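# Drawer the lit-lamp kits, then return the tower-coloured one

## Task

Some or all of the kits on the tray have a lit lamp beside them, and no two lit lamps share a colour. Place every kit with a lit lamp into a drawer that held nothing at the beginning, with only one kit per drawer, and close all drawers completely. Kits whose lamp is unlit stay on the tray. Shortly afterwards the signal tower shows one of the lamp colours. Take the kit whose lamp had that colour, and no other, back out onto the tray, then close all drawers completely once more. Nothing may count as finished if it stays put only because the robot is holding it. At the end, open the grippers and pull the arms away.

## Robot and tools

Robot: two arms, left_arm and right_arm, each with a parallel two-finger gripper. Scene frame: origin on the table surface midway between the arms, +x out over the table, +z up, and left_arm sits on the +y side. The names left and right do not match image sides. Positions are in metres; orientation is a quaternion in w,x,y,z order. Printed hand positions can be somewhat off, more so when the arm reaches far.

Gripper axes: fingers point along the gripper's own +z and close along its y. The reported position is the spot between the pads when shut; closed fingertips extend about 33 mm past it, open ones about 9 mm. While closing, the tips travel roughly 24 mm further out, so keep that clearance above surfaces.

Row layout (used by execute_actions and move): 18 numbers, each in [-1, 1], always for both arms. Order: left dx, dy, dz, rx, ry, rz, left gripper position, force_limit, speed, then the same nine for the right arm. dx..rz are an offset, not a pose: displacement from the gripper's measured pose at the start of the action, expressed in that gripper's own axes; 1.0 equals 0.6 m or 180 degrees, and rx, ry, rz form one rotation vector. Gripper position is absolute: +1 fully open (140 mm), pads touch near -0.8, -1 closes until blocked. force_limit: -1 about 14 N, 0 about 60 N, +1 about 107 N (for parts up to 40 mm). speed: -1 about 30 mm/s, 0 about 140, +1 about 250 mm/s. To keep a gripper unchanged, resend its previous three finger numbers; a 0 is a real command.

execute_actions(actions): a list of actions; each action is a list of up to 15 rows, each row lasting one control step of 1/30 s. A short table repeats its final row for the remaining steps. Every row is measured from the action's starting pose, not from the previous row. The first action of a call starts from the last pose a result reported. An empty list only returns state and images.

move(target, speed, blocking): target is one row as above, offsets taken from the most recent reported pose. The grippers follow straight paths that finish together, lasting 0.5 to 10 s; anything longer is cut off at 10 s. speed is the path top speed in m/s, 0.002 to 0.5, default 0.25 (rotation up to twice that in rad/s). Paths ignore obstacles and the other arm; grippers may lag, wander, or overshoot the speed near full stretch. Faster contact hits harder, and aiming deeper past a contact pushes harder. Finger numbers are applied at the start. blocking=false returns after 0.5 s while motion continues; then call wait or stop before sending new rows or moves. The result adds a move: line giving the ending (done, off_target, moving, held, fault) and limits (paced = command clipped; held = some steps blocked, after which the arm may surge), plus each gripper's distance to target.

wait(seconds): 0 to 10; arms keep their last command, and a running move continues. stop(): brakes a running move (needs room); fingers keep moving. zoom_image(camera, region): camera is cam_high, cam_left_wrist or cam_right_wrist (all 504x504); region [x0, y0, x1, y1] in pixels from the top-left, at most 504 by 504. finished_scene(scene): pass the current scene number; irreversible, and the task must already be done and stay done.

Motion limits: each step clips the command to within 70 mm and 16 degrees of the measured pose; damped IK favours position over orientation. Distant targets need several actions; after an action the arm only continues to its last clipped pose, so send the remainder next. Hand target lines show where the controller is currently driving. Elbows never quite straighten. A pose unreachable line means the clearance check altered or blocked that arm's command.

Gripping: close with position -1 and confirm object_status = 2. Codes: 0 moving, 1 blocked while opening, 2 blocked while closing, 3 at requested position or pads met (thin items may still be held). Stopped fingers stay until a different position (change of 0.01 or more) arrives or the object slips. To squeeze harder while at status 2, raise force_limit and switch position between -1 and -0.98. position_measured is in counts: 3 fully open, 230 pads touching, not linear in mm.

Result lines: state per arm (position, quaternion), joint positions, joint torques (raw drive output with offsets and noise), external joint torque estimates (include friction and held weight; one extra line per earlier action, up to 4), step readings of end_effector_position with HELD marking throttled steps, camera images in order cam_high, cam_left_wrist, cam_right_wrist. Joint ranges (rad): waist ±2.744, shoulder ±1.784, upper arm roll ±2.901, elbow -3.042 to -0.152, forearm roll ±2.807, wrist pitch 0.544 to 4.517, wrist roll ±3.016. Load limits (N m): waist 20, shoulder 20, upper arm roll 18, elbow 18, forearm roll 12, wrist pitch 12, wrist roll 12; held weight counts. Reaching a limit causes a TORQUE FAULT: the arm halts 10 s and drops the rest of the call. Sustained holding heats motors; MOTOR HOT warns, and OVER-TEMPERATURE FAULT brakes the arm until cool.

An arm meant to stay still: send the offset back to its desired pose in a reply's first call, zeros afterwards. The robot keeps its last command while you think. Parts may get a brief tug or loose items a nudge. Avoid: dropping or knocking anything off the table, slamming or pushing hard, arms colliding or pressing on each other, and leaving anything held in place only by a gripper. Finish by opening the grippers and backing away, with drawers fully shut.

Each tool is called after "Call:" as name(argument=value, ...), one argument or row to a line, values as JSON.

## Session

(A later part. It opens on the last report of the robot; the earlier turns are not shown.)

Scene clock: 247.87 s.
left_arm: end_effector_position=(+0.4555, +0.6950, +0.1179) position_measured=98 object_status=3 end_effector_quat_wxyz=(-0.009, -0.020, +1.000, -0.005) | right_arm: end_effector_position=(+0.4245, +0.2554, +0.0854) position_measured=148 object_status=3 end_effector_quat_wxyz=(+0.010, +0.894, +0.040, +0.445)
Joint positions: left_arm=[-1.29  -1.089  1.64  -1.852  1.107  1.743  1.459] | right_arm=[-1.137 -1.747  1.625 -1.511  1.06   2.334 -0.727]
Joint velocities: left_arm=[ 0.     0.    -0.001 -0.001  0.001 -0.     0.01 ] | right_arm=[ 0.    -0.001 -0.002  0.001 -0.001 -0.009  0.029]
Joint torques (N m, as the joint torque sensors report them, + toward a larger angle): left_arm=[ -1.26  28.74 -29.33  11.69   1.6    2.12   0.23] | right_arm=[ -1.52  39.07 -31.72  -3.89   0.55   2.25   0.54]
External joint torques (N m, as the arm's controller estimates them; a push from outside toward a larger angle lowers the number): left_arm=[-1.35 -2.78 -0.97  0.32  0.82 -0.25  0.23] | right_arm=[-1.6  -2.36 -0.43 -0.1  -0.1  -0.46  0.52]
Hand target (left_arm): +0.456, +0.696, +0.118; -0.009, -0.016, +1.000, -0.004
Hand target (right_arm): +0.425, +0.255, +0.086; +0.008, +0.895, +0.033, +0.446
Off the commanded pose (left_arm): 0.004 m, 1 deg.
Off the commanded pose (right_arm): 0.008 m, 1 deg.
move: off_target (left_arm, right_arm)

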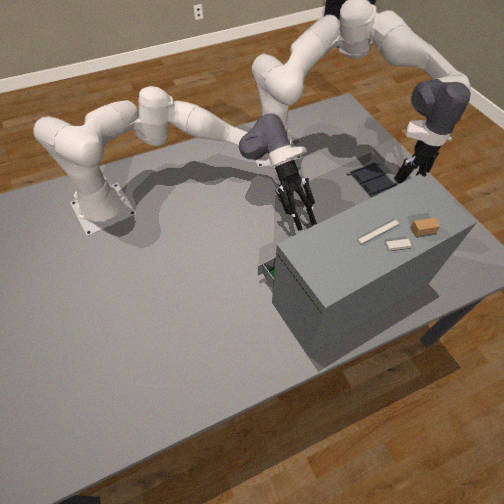

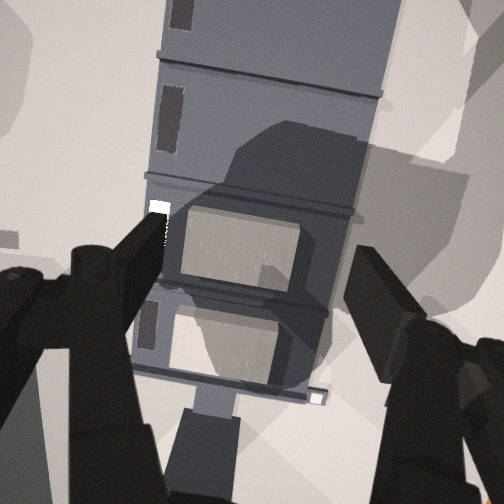

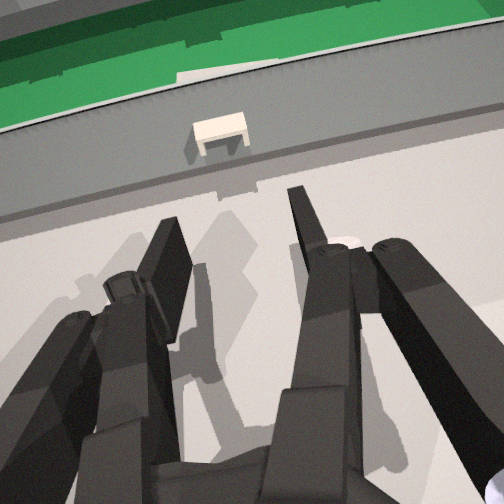

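Call:
move(
  target=[-0.012,-0.014,0.06,0,0,0.008,0.25,0.2,0.2,0.183,-0.002,0.22,0,0,0,-0.15,0.3,0],
  speed=0.07,
)

Call:
move(
  target=[0,0,0,0,0,0,0.25,0.2,0.2,0.012,0,0.016,0,0,0,-0.15,0.3,0],
  speed=0.015,
)

Scene clock: 252.87 s.
left_arm: end_effector_position=(+0.4617, +0.6871, +0.0834) position_measured=98 object_status=3 end_effector_quat_wxyz=(-0.009, -0.008, +1.000, -0.007) | right_arm: end_effector_position=(+0.5935, +0.2728, +0.0951) position_measured=148 object_status=3 end_effector_quat_wxyz=(+0.012, +0.894, +0.047, +0.445)
Joint positions: left_arm=[-1.324 -1.108  1.703 -1.867  1.138  1.8    1.46 ] | right_arm=[-1.693 -1.736  1.535 -0.943  1.03   2.327 -0.719]
Joint velocities: left_arm=[ 0.     0.     0.    -0.001 -0.001  0.005  0.001] | right_arm=[-0.006 -0.    -0.02   0.016 -0.001 -0.016  0.022]
Joint torques (N m, as the joint torque sensors report them, + toward a larger angle): left_arm=[ -1.29  29.03 -28.06   9.34   1.52   2.73  -0.12] | right_arm=[ -3.61  52.3  -25.39  -2.87  -0.28   2.84   0.54]
External joint torques (N m, as the arm's controller estimates them; a push from outside toward a larger angle lowers the number): left_arm=[-1.3  -3.34  0.44 -1.52  0.76  0.36 -0.12] | right_arm=[-3.77 -1.25 -2.    0.43 -0.92  0.18  0.52]
Hand target (left_arm): +0.463, +0.686, +0.082; -0.008, -0.007, +1.000, -0.005
Hand target (right_arm): +0.597, +0.271, +0.100; +0.010, +0.893, +0.040, +0.449
Off the commanded pose (left_arm): 0.002 m, 0 deg.
Off the commanded pose (right_arm): 0.006 m, 1 deg.
move: off_target (right_arm)

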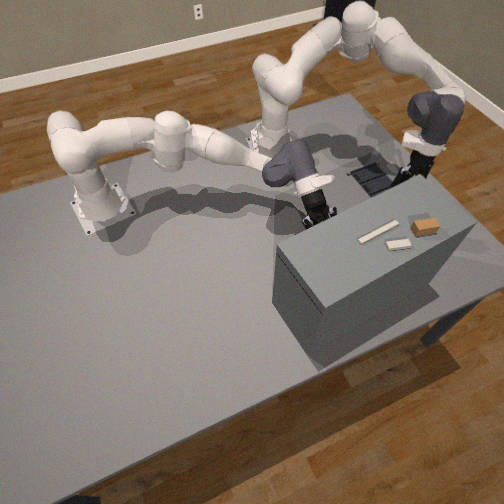

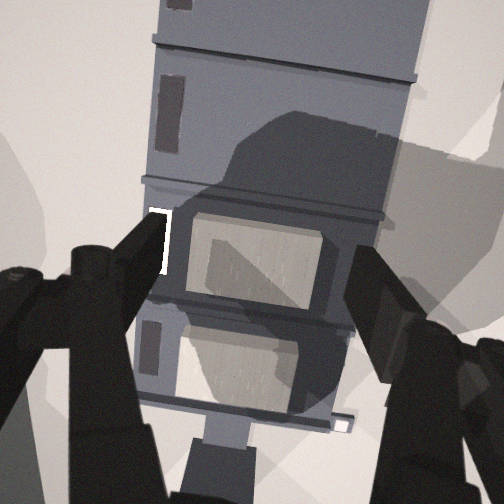

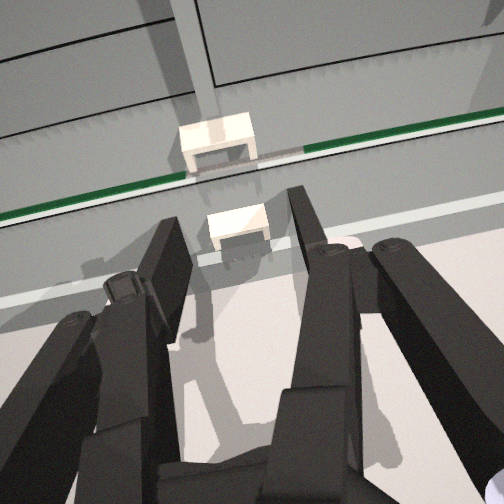

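Scene clock: 253.90 s.
left_arm: end_effector_position=(+0.4617, +0.6871, +0.0834) position_measured=98 object_status=3 end_effector_quat_wxyz=(-0.009, -0.008, +1.000, -0.007) | right_arm: end_effector_position=(+0.6019, +0.2761, +0.0941) position_measured=148 object_status=3 end_effector_quat_wxyz=(+0.012, +0.895, +0.052, +0.443)
Joint positions: left_arm=[-1.324 -1.108  1.703 -1.867  1.138  1.8    1.46 ] | right_arm=[-1.747 -1.736  1.518 -0.867  1.028  2.312 -0.71 ]
Joint velocities: left_arm=[ 0.001  0.    -0.     0.001 -0.001  0.001 -0.001] | right_arm=[-0.007  0.    -0.009  0.015 -0.    -0.016  0.01 ]
Joint torques (N m, as the joint torque sensors report them, + toward a larger angle): left_arm=[  0.65  29.93 -29.94  10.61   0.68   2.36   0.07] | right_arm=[ -4.14  52.1  -21.95  -3.57  -0.18   3.09   0.58]
External joint torques (N m, as the arm's controller estimates them; a push from outside toward a larger angle lowers the number): left_arm=[ 0.44 -2.38 -1.55 -0.37 -0.09 -0.01  0.07] | right_arm=[-4.25 -2.71  0.04 -0.1  -0.78  0.43  0.56]
Hand target (left_arm): +0.462, +0.687, +0.083; -0.009, -0.008, +1.000, -0.007
Hand target (right_arm): +0.606, +0.274, +0.096; +0.012, +0.894, +0.047, +0.446
Off the commanded pose (left_arm): 0.000 m, 0 deg.
Off the commanded pose (right_arm): 0.004 m, 1 deg.
move: off_target (right_arm)

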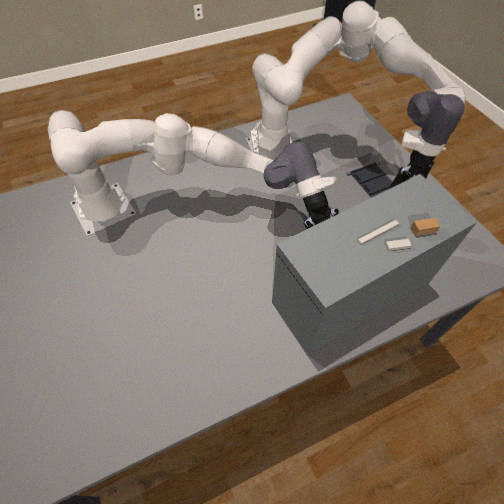

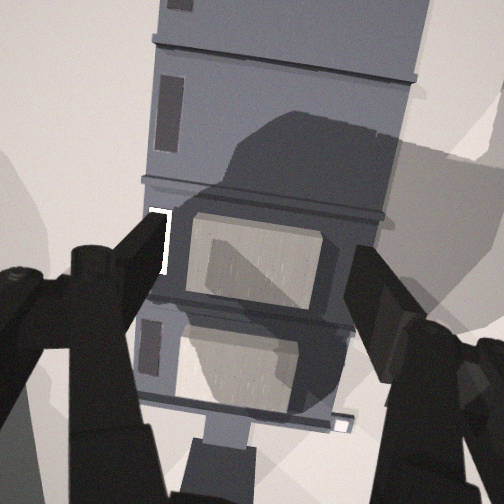

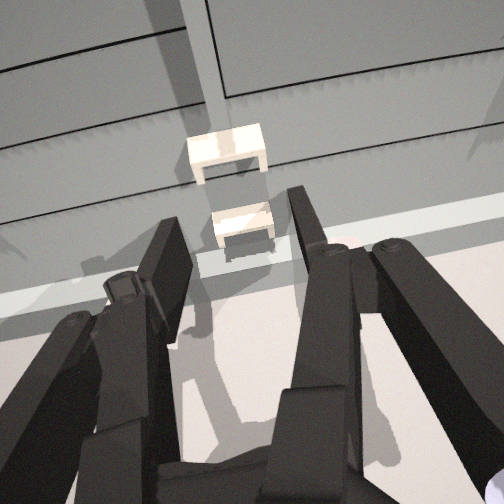

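Call:
move(
  target=[0,0,-0.2,0,0,0,0.25,0.2,0.2,0.006,0,0.008,0,0,0,-0.15,0.3,0],
  speed=0.15,
)

Call:
move(
  target=[0,0,0,0,0,0,0.25,0.2,0.2,-0.07,0.03,-0.16,0,0,0,-0.15,0.3,0],
)

Call:
move(
  target=[-0.08,-0.3,0,0,0,0,-0.15,0.2,0.2,0.05,0.6,-0.1,0,0,0,-0.15,0.3,0],
)

Call:
move(
  target=[-0.05,-0.19,0.02,0,-0.25,0,-0.15,0.2,0.2,0,0,0,0,0,0,-0.15,0.3,0],
)

Scene clock: 260.70 s.
left_arm: end_effector_position=(+0.4639, +0.6904, +0.2029) position_measured=98 object_status=3 end_effector_quat_wxyz=(-0.008, -0.011, +1.000, -0.005) | right_arm: end_effector_position=(+0.6025, +0.2794, +0.0922) position_measured=148 object_status=3 end_effector_quat_wxyz=(+0.013, +0.896, +0.056, +0.440)
Joint positions: left_arm=[-1.309 -1.007  1.538 -1.745  0.998  1.621  1.512] | right_arm=[-1.773 -1.736  1.508 -0.823  1.028  2.296 -0.704]
Joint velocities: left_arm=[ 0.001 -0.001 -0.     0.002  0.    -0.013  0.009] | right_arm=[ 0.001  0.001 -0.001  0.001 -0.001 -0.     0.002]
Joint torques (N m, as the joint torque sensors report them, + toward a larger angle): left_arm=[ -0.13  28.23 -29.54  13.29  -0.38   1.94   0.25] | right_arm=[ -4.79  52.69 -21.53  -3.46   0.26   3.5    0.43]
External joint torques (N m, as the arm's controller estimates them; a push from outside toward a larger angle lowers the number): left_arm=[-0.14 -2.51 -2.55  0.36 -1.17 -0.45  0.25] | right_arm=[-4.87 -2.85 -0.39  0.1  -0.3   0.83  0.41]
Hand target (left_arm): +0.463, +0.690, +0.204; -0.009, -0.008, +1.000, -0.008
Hand target (right_arm): +0.608, +0.277, +0.094; +0.012, +0.895, +0.052, +0.443
Off the commanded pose (left_arm): 0.002 m, 0 deg.
Off the commanded pose (right_arm): 0.006 m, 1 deg.
move: off_target (right_arm)

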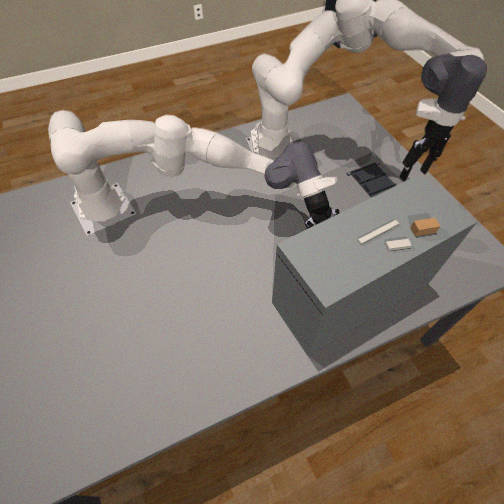

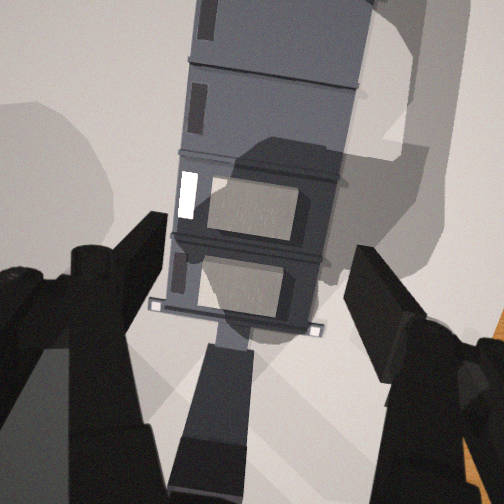

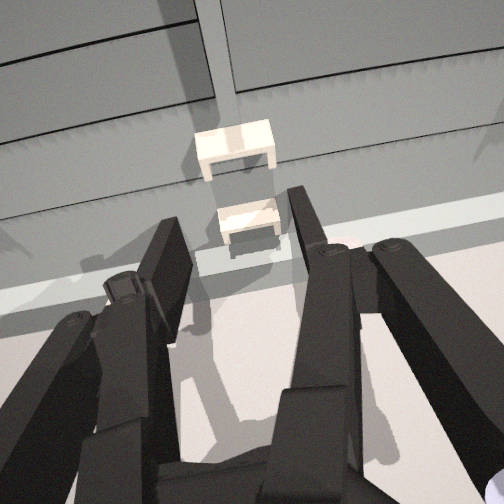

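Scene clock: 261.87 s.
left_arm: end_effector_position=(+0.4639, +0.6904, +0.2029) position_measured=98 object_status=3 end_effector_quat_wxyz=(-0.008, -0.011, +1.000, -0.005) | right_arm: end_effector_position=(+0.5010, +0.2518, +0.1148) position_measured=148 object_status=3 end_effector_quat_wxyz=(+0.011, +0.898, +0.049, +0.437)
Joint positions: left_arm=[-1.309 -1.007  1.538 -1.745  0.998  1.621  1.512] | right_arm=[-1.323 -1.714  1.578 -1.392  1.111  2.337 -0.852]
Joint velocities: left_arm=[-0.002  0.    -0.001 -0.001 -0.     0.001 -0.001] | right_arm=[ 0.     0.006  0.004 -0.003  0.     0.014 -0.034]
Joint torques (N m, as the joint torque sensors report them, + toward a larger angle): left_arm=[  0.62  28.24 -29.17  13.43   0.74   2.33   0.09] | right_arm=[  0.26  44.52 -27.14  -5.32   1.1    3.09  -0.31]
External joint torques (N m, as the arm's controller estimates them; a push from outside toward a larger angle lowers the number): left_arm=[ 0.84 -2.64 -2.01  0.58 -0.04 -0.06  0.09] | right_arm=[ 0.43 -0.23  3.28 -2.01  0.39  0.2  -0.33]
Hand target (left_arm): +0.464, +0.690, +0.203; -0.008, -0.011, +1.000, -0.005
Hand target (right_arm): +0.501, +0.252, +0.114; +0.013, +0.898, +0.056, +0.437
Off the commanded pose (left_arm): 0.000 m, 0 deg.
Off the commanded pose (right_arm): 0.005 m, 1 deg.
move: off_target (right_arm)

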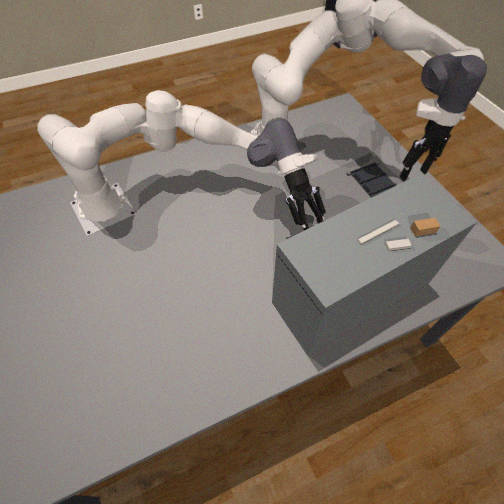

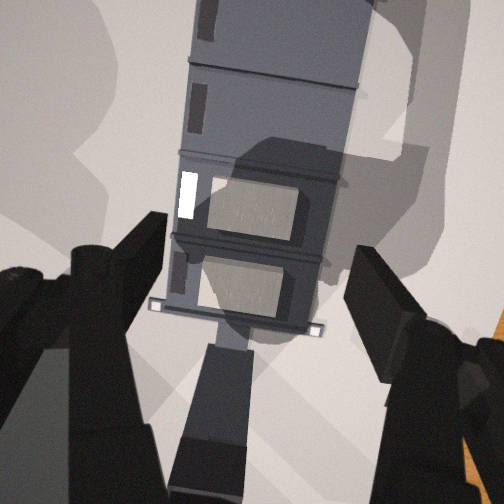

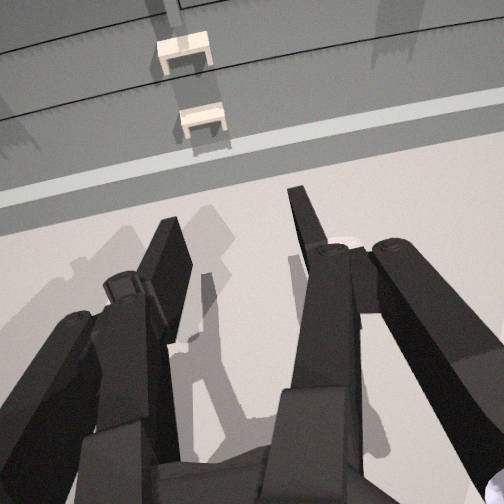

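Scene clock: 264.67 s.
left_arm: end_effector_position=(+0.5160, +0.5112, +0.2089) position_measured=148 object_status=3 end_effector_quat_wxyz=(-0.004, -0.008, +1.000, -0.004) | right_arm: end_effector_position=(+0.5011, -0.1050, +0.1910) position_measured=148 object_status=3 end_effector_quat_wxyz=(+0.009, +0.900, +0.046, +0.434)
Joint positions: left_arm=[-1.523 -0.922  1.52  -1.847  0.92   1.692  1.219] | right_arm=[-0.917 -1.354  1.635 -2.475  1.684  2.666 -1.893]
Joint velocities: left_arm=[-0.001 -0.001 -0.    -0.    -0.001 -0.    -0.005] | right_arm=[-0.     0.001  0.     0.     0.005 -0.    -0.038]
Joint torques (N m, as the joint torque sensors report them, + toward a larger angle): left_arm=[ -1.3   23.54 -26.98  13.49   0.1    2.53  -0.14] | right_arm=[  0.62  19.16 -27.71   1.72   1.66   3.08  -0.2 ]
External joint torques (N m, as the arm's controller estimates them; a push from outside toward a larger angle lowers the number): left_arm=[-1.23 -3.03 -1.4  -1.23 -0.67  0.11 -0.14] | right_arm=[ 0.61  0.12 -0.34 -1.75  1.03 -0.33 -0.22]
Hand target (left_arm): +0.516, +0.509, +0.208; -0.004, -0.010, +1.000, -0.006
Hand target (right_arm): +0.501, -0.105, +0.192; +0.010, +0.900, +0.052, +0.434
Off the commanded pose (left_arm): 0.005 m, 1 deg.
Off the commanded pose (right_arm): 0.007 m, 1 deg.
move: off_target (left_arm, right_arm)

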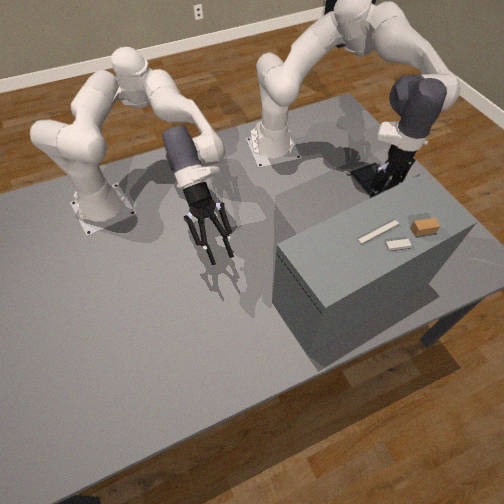

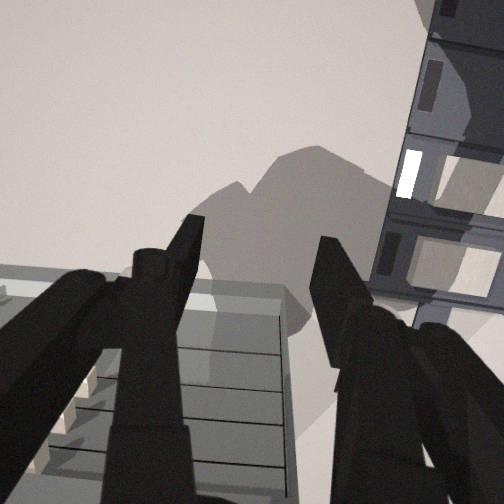

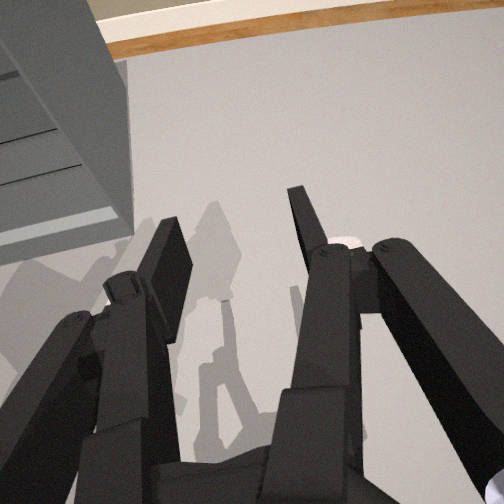

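Scene clock: 267.43 s.
left_arm: end_effector_position=(+0.5498, +0.4007, +0.1997) position_measured=148 object_status=3 end_effector_quat_wxyz=(+0.382, -0.008, +0.924, -0.000) | right_arm: end_effector_position=(+0.5011, -0.1050, +0.1910) position_measured=148 object_status=3 end_effector_quat_wxyz=(+0.009, +0.900, +0.046, +0.434)
Joint positions: left_arm=[-1.193 -1.082  1.444 -2.526  1.91   2.409  0.447] | right_arm=[-0.917 -1.354  1.635 -2.475  1.684  2.666 -1.893]
Joint velocities: left_arm=[-0.    -0.001 -0.     0.     0.004 -0.001 -0.033] | right_arm=[ 0.001 -0.001 -0.001  0.    -0.001 -0.    -0.001]
Joint torques (N m, as the joint torque sensors report them, + toward a larger angle): left_arm=[ -1.18  11.55 -24.89   8.98   1.44   2.12  -0.11] | right_arm=[ -0.62  18.81 -26.11   2.69   0.56   3.33   0.15]
External joint torques (N m, as the arm's controller estimates them; a push from outside toward a larger angle lowers the number): left_arm=[-1.21 -2.61 -1.12 -2.09  1.04 -0.38 -0.09] | right_arm=[-0.57 -0.15  1.22 -0.67 -0.08 -0.08  0.13]
Hand target (left_arm): +0.549, +0.399, +0.199; +0.382, -0.011, +0.924, -0.002
Hand target (right_arm): +0.501, -0.105, +0.191; +0.009, +0.900, +0.046, +0.434
Off the commanded pose (left_arm): 0.004 m, 0 deg.
Off the commanded pose (right_arm): 0.000 m, 0 deg.
move: off_target (left_arm)

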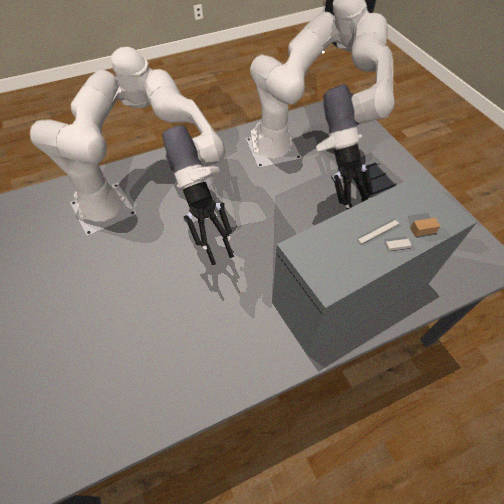

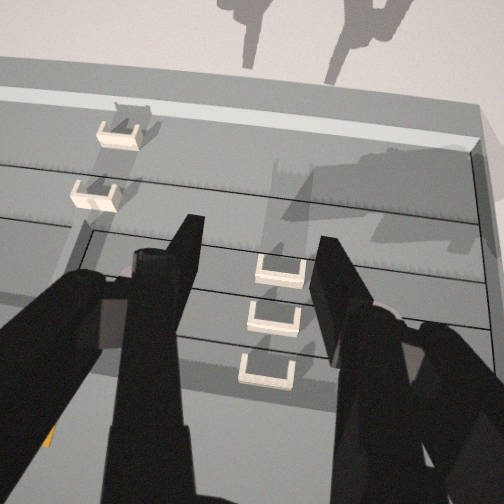

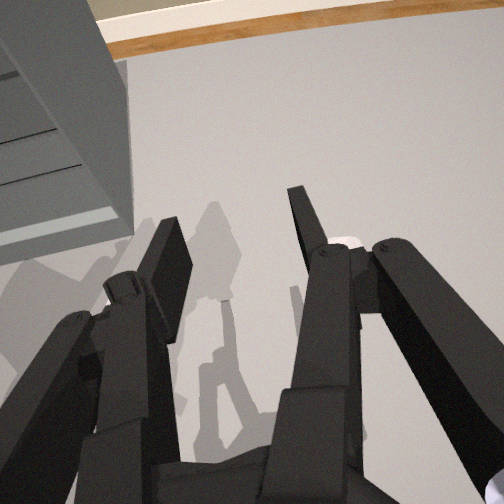

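Call:
move(
  target=[-0.018,0.014,0.065,0,0,0,-0.15,0.2,0.2,0,0,0,0,0,0,-0.15,0.3,0],
  speed=0.08,
)

Scene clock: 270.90 s.
left_arm: end_effector_position=(+0.5834, +0.4095, +0.1789) position_measured=148 object_status=3 end_effector_quat_wxyz=(+0.380, -0.011, +0.925, -0.000) | right_arm: end_effector_position=(+0.5011, -0.1050, +0.1910) position_measured=148 object_status=3 end_effector_quat_wxyz=(+0.009, +0.900, +0.046, +0.434)
Joint positions: left_arm=[-1.313 -1.094  1.549 -2.419  1.962  2.42   0.438] | right_arm=[-0.917 -1.354  1.635 -2.475  1.684  2.666 -1.893]
Joint velocities: left_arm=[-0.005  0.002  0.003  0.005  0.007  0.007  0.001] | right_arm=[-0.     0.    -0.    -0.     0.    -0.    -0.001]
Joint torques (N m, as the joint torque sensors report them, + toward a larger angle): left_arm=[ -0.84  14.52 -25.79  11.04   1.47   3.06   0.33] | right_arm=[ -0.51  18.68 -26.31   2.68   0.56   3.33   0.12]
External joint torques (N m, as the arm's controller estimates them; a push from outside toward a larger angle lowers the number): left_arm=[-0.9  -3.01 -0.23  1.1   1.09  0.56  0.35] | right_arm=[-0.51 -0.33  1.04 -0.76 -0.07 -0.09  0.1 ]
Hand target (left_arm): +0.585, +0.409, +0.180; +0.382, -0.008, +0.924, -0.000
Hand target (right_arm): +0.501, -0.105, +0.191; +0.009, +0.900, +0.046, +0.434
Off the commanded pose (left_arm): 0.002 m, 0 deg.
Off the commanded pose (right_arm): 0.000 m, 0 deg.
move: done

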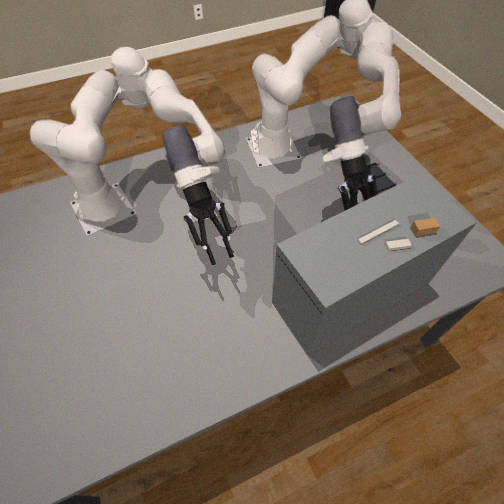

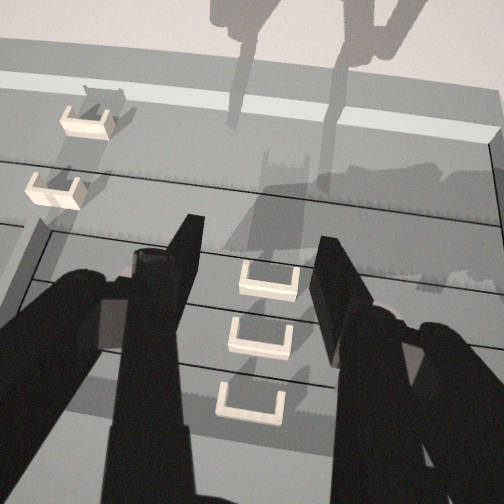

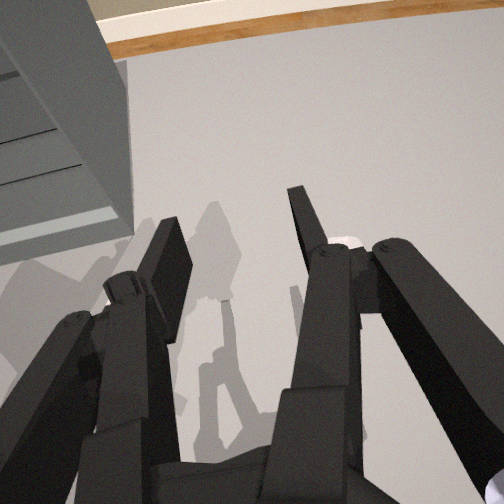

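Call:
move(
  target=[-0.035,0.006,0.029,0,0,0,-0.15,0.2,0.2,0,0,0,0,0,0,-0.15,0.3,0],
  speed=0.02,
)

Scene clock: 274.60 s.
left_arm: end_effector_position=(+0.6026, +0.4116, +0.1811) position_measured=148 object_status=3 end_effector_quat_wxyz=(+0.377, -0.021, +0.926, -0.003) | right_arm: end_effector_position=(+0.5011, -0.1050, +0.1910) position_measured=148 object_status=3 end_effector_quat_wxyz=(+0.009, +0.900, +0.046, +0.434)
Joint positions: left_arm=[-1.369 -1.094  1.569 -2.355  1.935  2.417  0.444] | right_arm=[-0.917 -1.354  1.635 -2.475  1.684  2.666 -1.893]
Joint velocities: left_arm=[-0.003  0.     0.001  0.001 -0.005 -0.    -0.001] | right_arm=[ 0.001  0.    -0.001 -0.001 -0.001 -0.001  0.001]
Joint torques (N m, as the joint torque sensors report them, + toward a larger angle): left_arm=[-11.35  15.76 -21.01  22.12   2.05   3.66   1.06] | right_arm=[ -0.53  18.66 -26.34   2.64   0.57   3.32   0.13]
External joint torques (N m, as the arm's controller estimates them; a push from outside toward a larger angle lowers the number): left_arm=[-11.34  -3.22   5.35  12.04   1.66   1.11   1.08] | right_arm=[-0.46 -0.32  1.09 -0.73 -0.07 -0.1   0.11]
Hand target (left_arm): +0.610, +0.413, +0.181; +0.380, -0.012, +0.925, -0.000
Hand target (right_arm): +0.501, -0.105, +0.191; +0.009, +0.900, +0.046, +0.434
Off the commanded pose (left_arm): 0.008 m, 1 deg.
Off the commanded pose (right_arm): 0.000 m, 0 deg.
move: off_target (left_arm)

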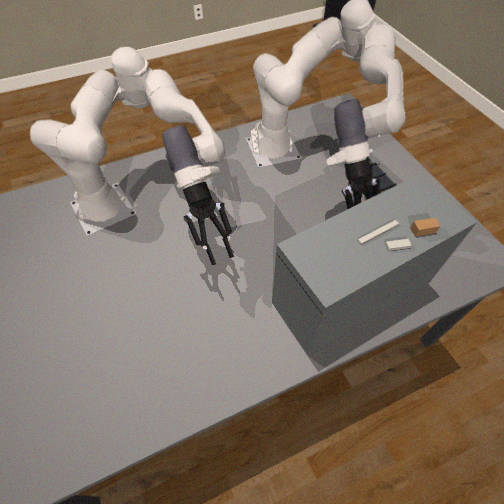

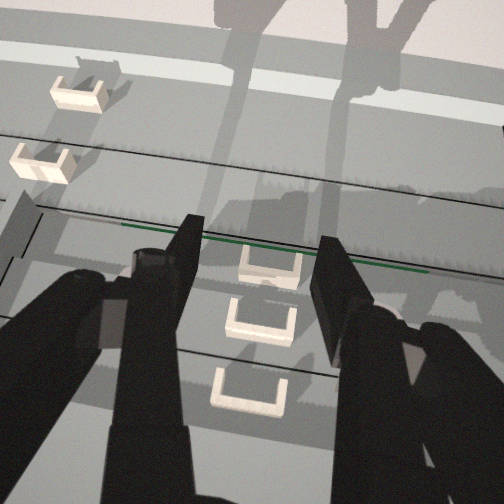

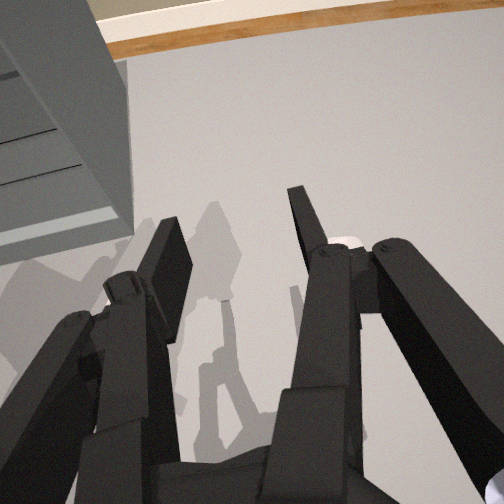

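Call:
move(
  target=[-0.004,0.004,-0.025,0,0,0,-0.15,0.2,0.2,0,0,0,0,0,0,-0.15,0.3,0],
  speed=0.02,
)

Call:
move(
  target=[0,0,0,0,0,0,-1,0.2,-0.2,0,0,0,0,0,0,-0.15,0.3,0],
)

Scene clock: 278.10 s.
left_arm: end_effector_position=(+0.5942, +0.4142, +0.1920) position_measured=148 object_status=3 end_effector_quat_wxyz=(+0.377, -0.025, +0.926, -0.004) | right_arm: end_effector_position=(+0.5011, -0.1050, +0.1910) position_measured=148 object_status=3 end_effector_quat_wxyz=(+0.009, +0.900, +0.046, +0.434)
Joint positions: left_arm=[-1.328 -1.087  1.532 -2.381  1.902  2.413  0.457] | right_arm=[-0.917 -1.354  1.635 -2.475  1.684  2.666 -1.893]
Joint velocities: left_arm=[ 0.002 -0.    -0.004 -0.    -0.005  0.001  0.016] | right_arm=[ 0.     0.001  0.001 -0.     0.001  0.001 -0.001]
Joint torques (N m, as the joint torque sensors report them, + toward a larger angle): left_arm=[  2.73  17.65 -29.23   9.86  -0.42   2.74   0.37] | right_arm=[ -0.55  18.58 -26.44   2.75   0.58   3.35   0.13]
External joint torques (N m, as the arm's controller estimates them; a push from outside toward a larger angle lowers the number): left_arm=[ 2.75 -0.31 -3.23 -0.71 -0.83  0.15  0.39] | right_arm=[-0.5  -0.45  0.94 -0.64 -0.06 -0.06  0.11]
Hand target (left_arm): +0.594, +0.414, +0.193; +0.377, -0.021, +0.926, -0.003
Hand target (right_arm): +0.501, -0.105, +0.191; +0.009, +0.900, +0.046, +0.434
Off the commanded pose (left_arm): 0.002 m, 0 deg.
Off the commanded pose (right_arm): 0.000 m, 0 deg.
move: done

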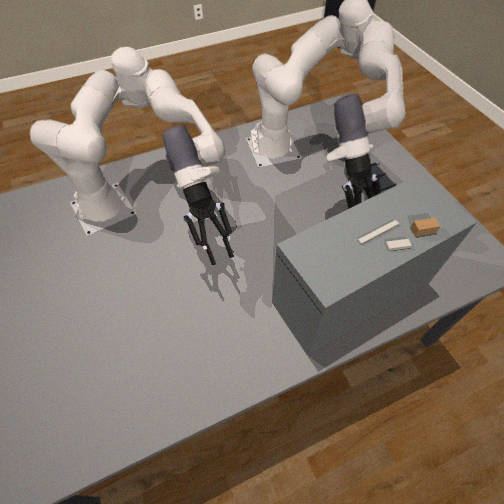

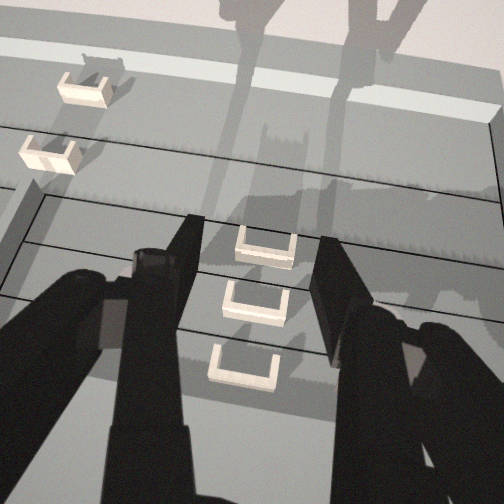

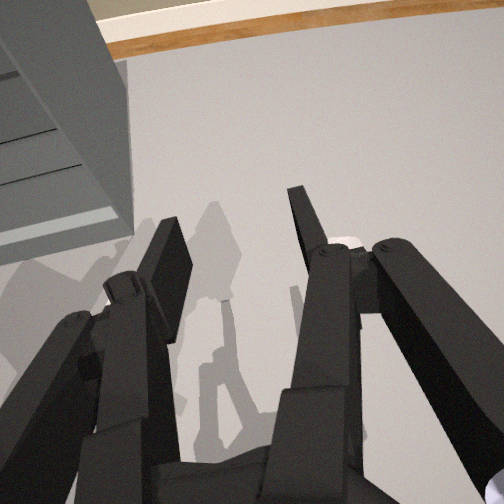

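Scene clock: 278.60 s.
left_arm: end_effector_position=(+0.5940, +0.4169, +0.1915) position_measured=196 object_status=2 end_effector_quat_wxyz=(+0.376, -0.025, +0.926, -0.002) | right_arm: end_effector_position=(+0.5011, -0.1050, +0.1910) position_measured=148 object_status=3 end_effector_quat_wxyz=(+0.009, +0.900, +0.046, +0.434)
Joint positions: left_arm=[-1.326 -1.087  1.532 -2.38   1.902  2.408  0.459] | right_arm=[-0.917 -1.354  1.635 -2.475  1.684  2.666 -1.893]
Joint velocities: left_arm=[-0.001 -0.     0.001  0.001 -0.    -0.     0.005] | right_arm=[ 0.001  0.001 -0.    -0.    -0.    -0.001  0.   ]
Joint torques (N m, as the joint torque sensors report them, + toward a larger angle): left_arm=[ -0.93  14.35 -27.39   9.29   0.51   3.02  -0.22] | right_arm=[ -0.35  18.6  -26.36   2.71   0.56   3.3    0.12]
External joint torques (N m, as the arm's controller estimates them; a push from outside toward a larger angle lowers the number): left_arm=[-0.95 -3.64 -1.39 -1.29  0.08  0.45 -0.2 ] | right_arm=[-0.37 -0.4   0.98 -0.73 -0.07 -0.11  0.1 ]
Hand target (left_arm): +0.594, +0.414, +0.192; +0.377, -0.025, +0.926, -0.004
Hand target (right_arm): +0.501, -0.105, +0.191; +0.009, +0.900, +0.046, +0.434
Off the commanded pose (left_arm): 0.003 m, 0 deg.
Off the commanded pose (right_arm): 0.000 m, 0 deg.
move: done

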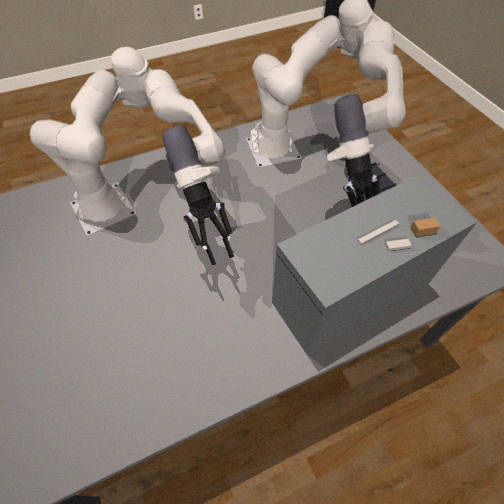

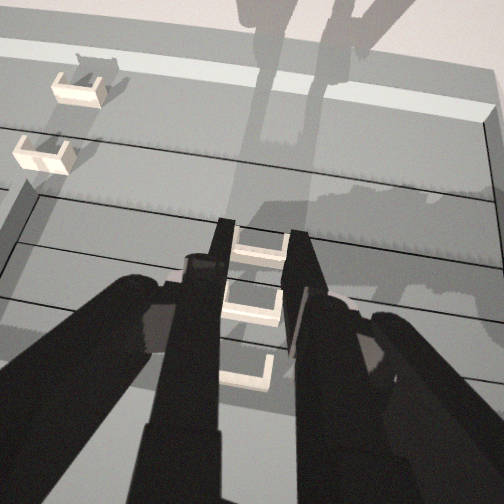

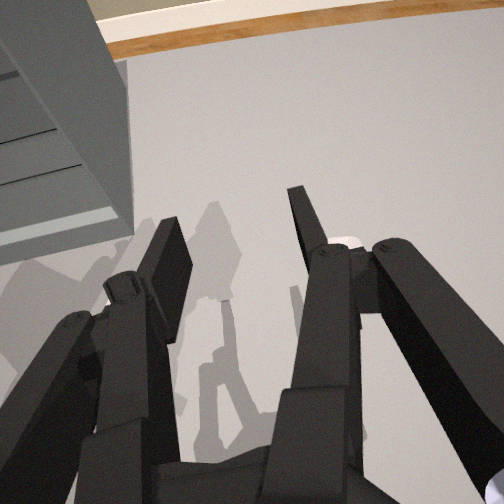

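Call:
move(
  target=[0.134,-0.015,-0.133,0,0,0,-1,0.2,-0.2,0,0,0,0,0,0,-0.15,0.3,0],
  speed=0.05,
)

Scene clock: 282.37 s.
left_arm: end_effector_position=(+0.4799, +0.4052, +0.1885) position_measured=197 object_status=2 end_effector_quat_wxyz=(+0.372, -0.022, +0.928, +0.002) | right_arm: end_effector_position=(+0.5011, -0.1050, +0.1910) position_measured=148 object_status=3 end_effector_quat_wxyz=(+0.009, +0.900, +0.046, +0.434)
Joint positions: left_arm=[-0.962 -1.115  1.352 -2.732  1.901  2.396  0.436] | right_arm=[-0.917 -1.354  1.635 -2.475  1.684  2.666 -1.893]
Joint velocities: left_arm=[ 0.005 -0.004 -0.002 -0.006 -0.002 -0.004  0.003] | right_arm=[-0.001  0.     0.001  0.001  0.001 -0.001  0.001]
Joint torques (N m, as the joint torque sensors report them, + toward a larger angle): left_arm=[  3.03   7.33 -25.11  10.55  -0.49   2.81   0.  ] | right_arm=[ -0.43  18.46 -26.21   2.74   0.55   3.3    0.13]
External joint torques (N m, as the arm's controller estimates them; a push from outside toward a larger angle lowers the number): left_arm=[ 3.07 -3.31 -4.65 -0.26 -0.93  0.29  0.02] | right_arm=[-0.32 -0.55  1.14 -0.65 -0.08 -0.1   0.1 ]
Hand target (left_arm): +0.481, +0.406, +0.192; +0.374, -0.025, +0.927, -0.000
Hand target (right_arm): +0.501, -0.105, +0.191; +0.009, +0.900, +0.046, +0.434
Off the commanded pose (left_arm): 0.005 m, 1 deg.
Off the commanded pose (right_arm): 0.000 m, 0 deg.
move: off_target (left_arm)

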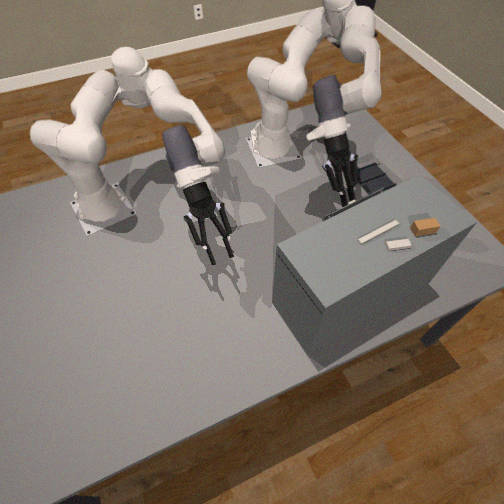

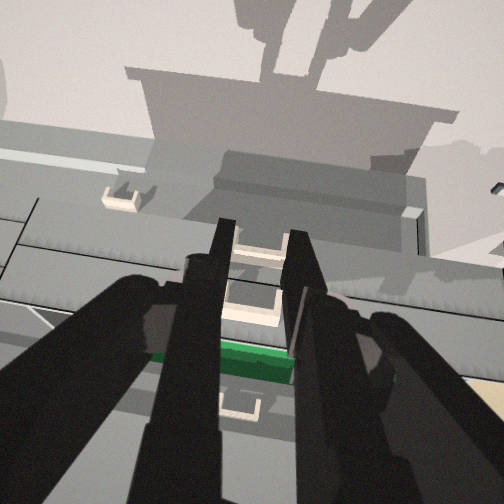

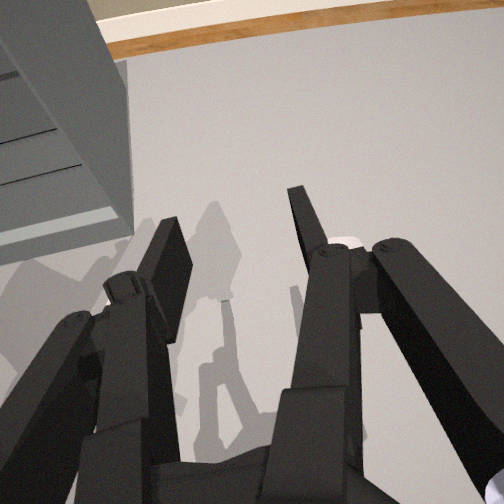

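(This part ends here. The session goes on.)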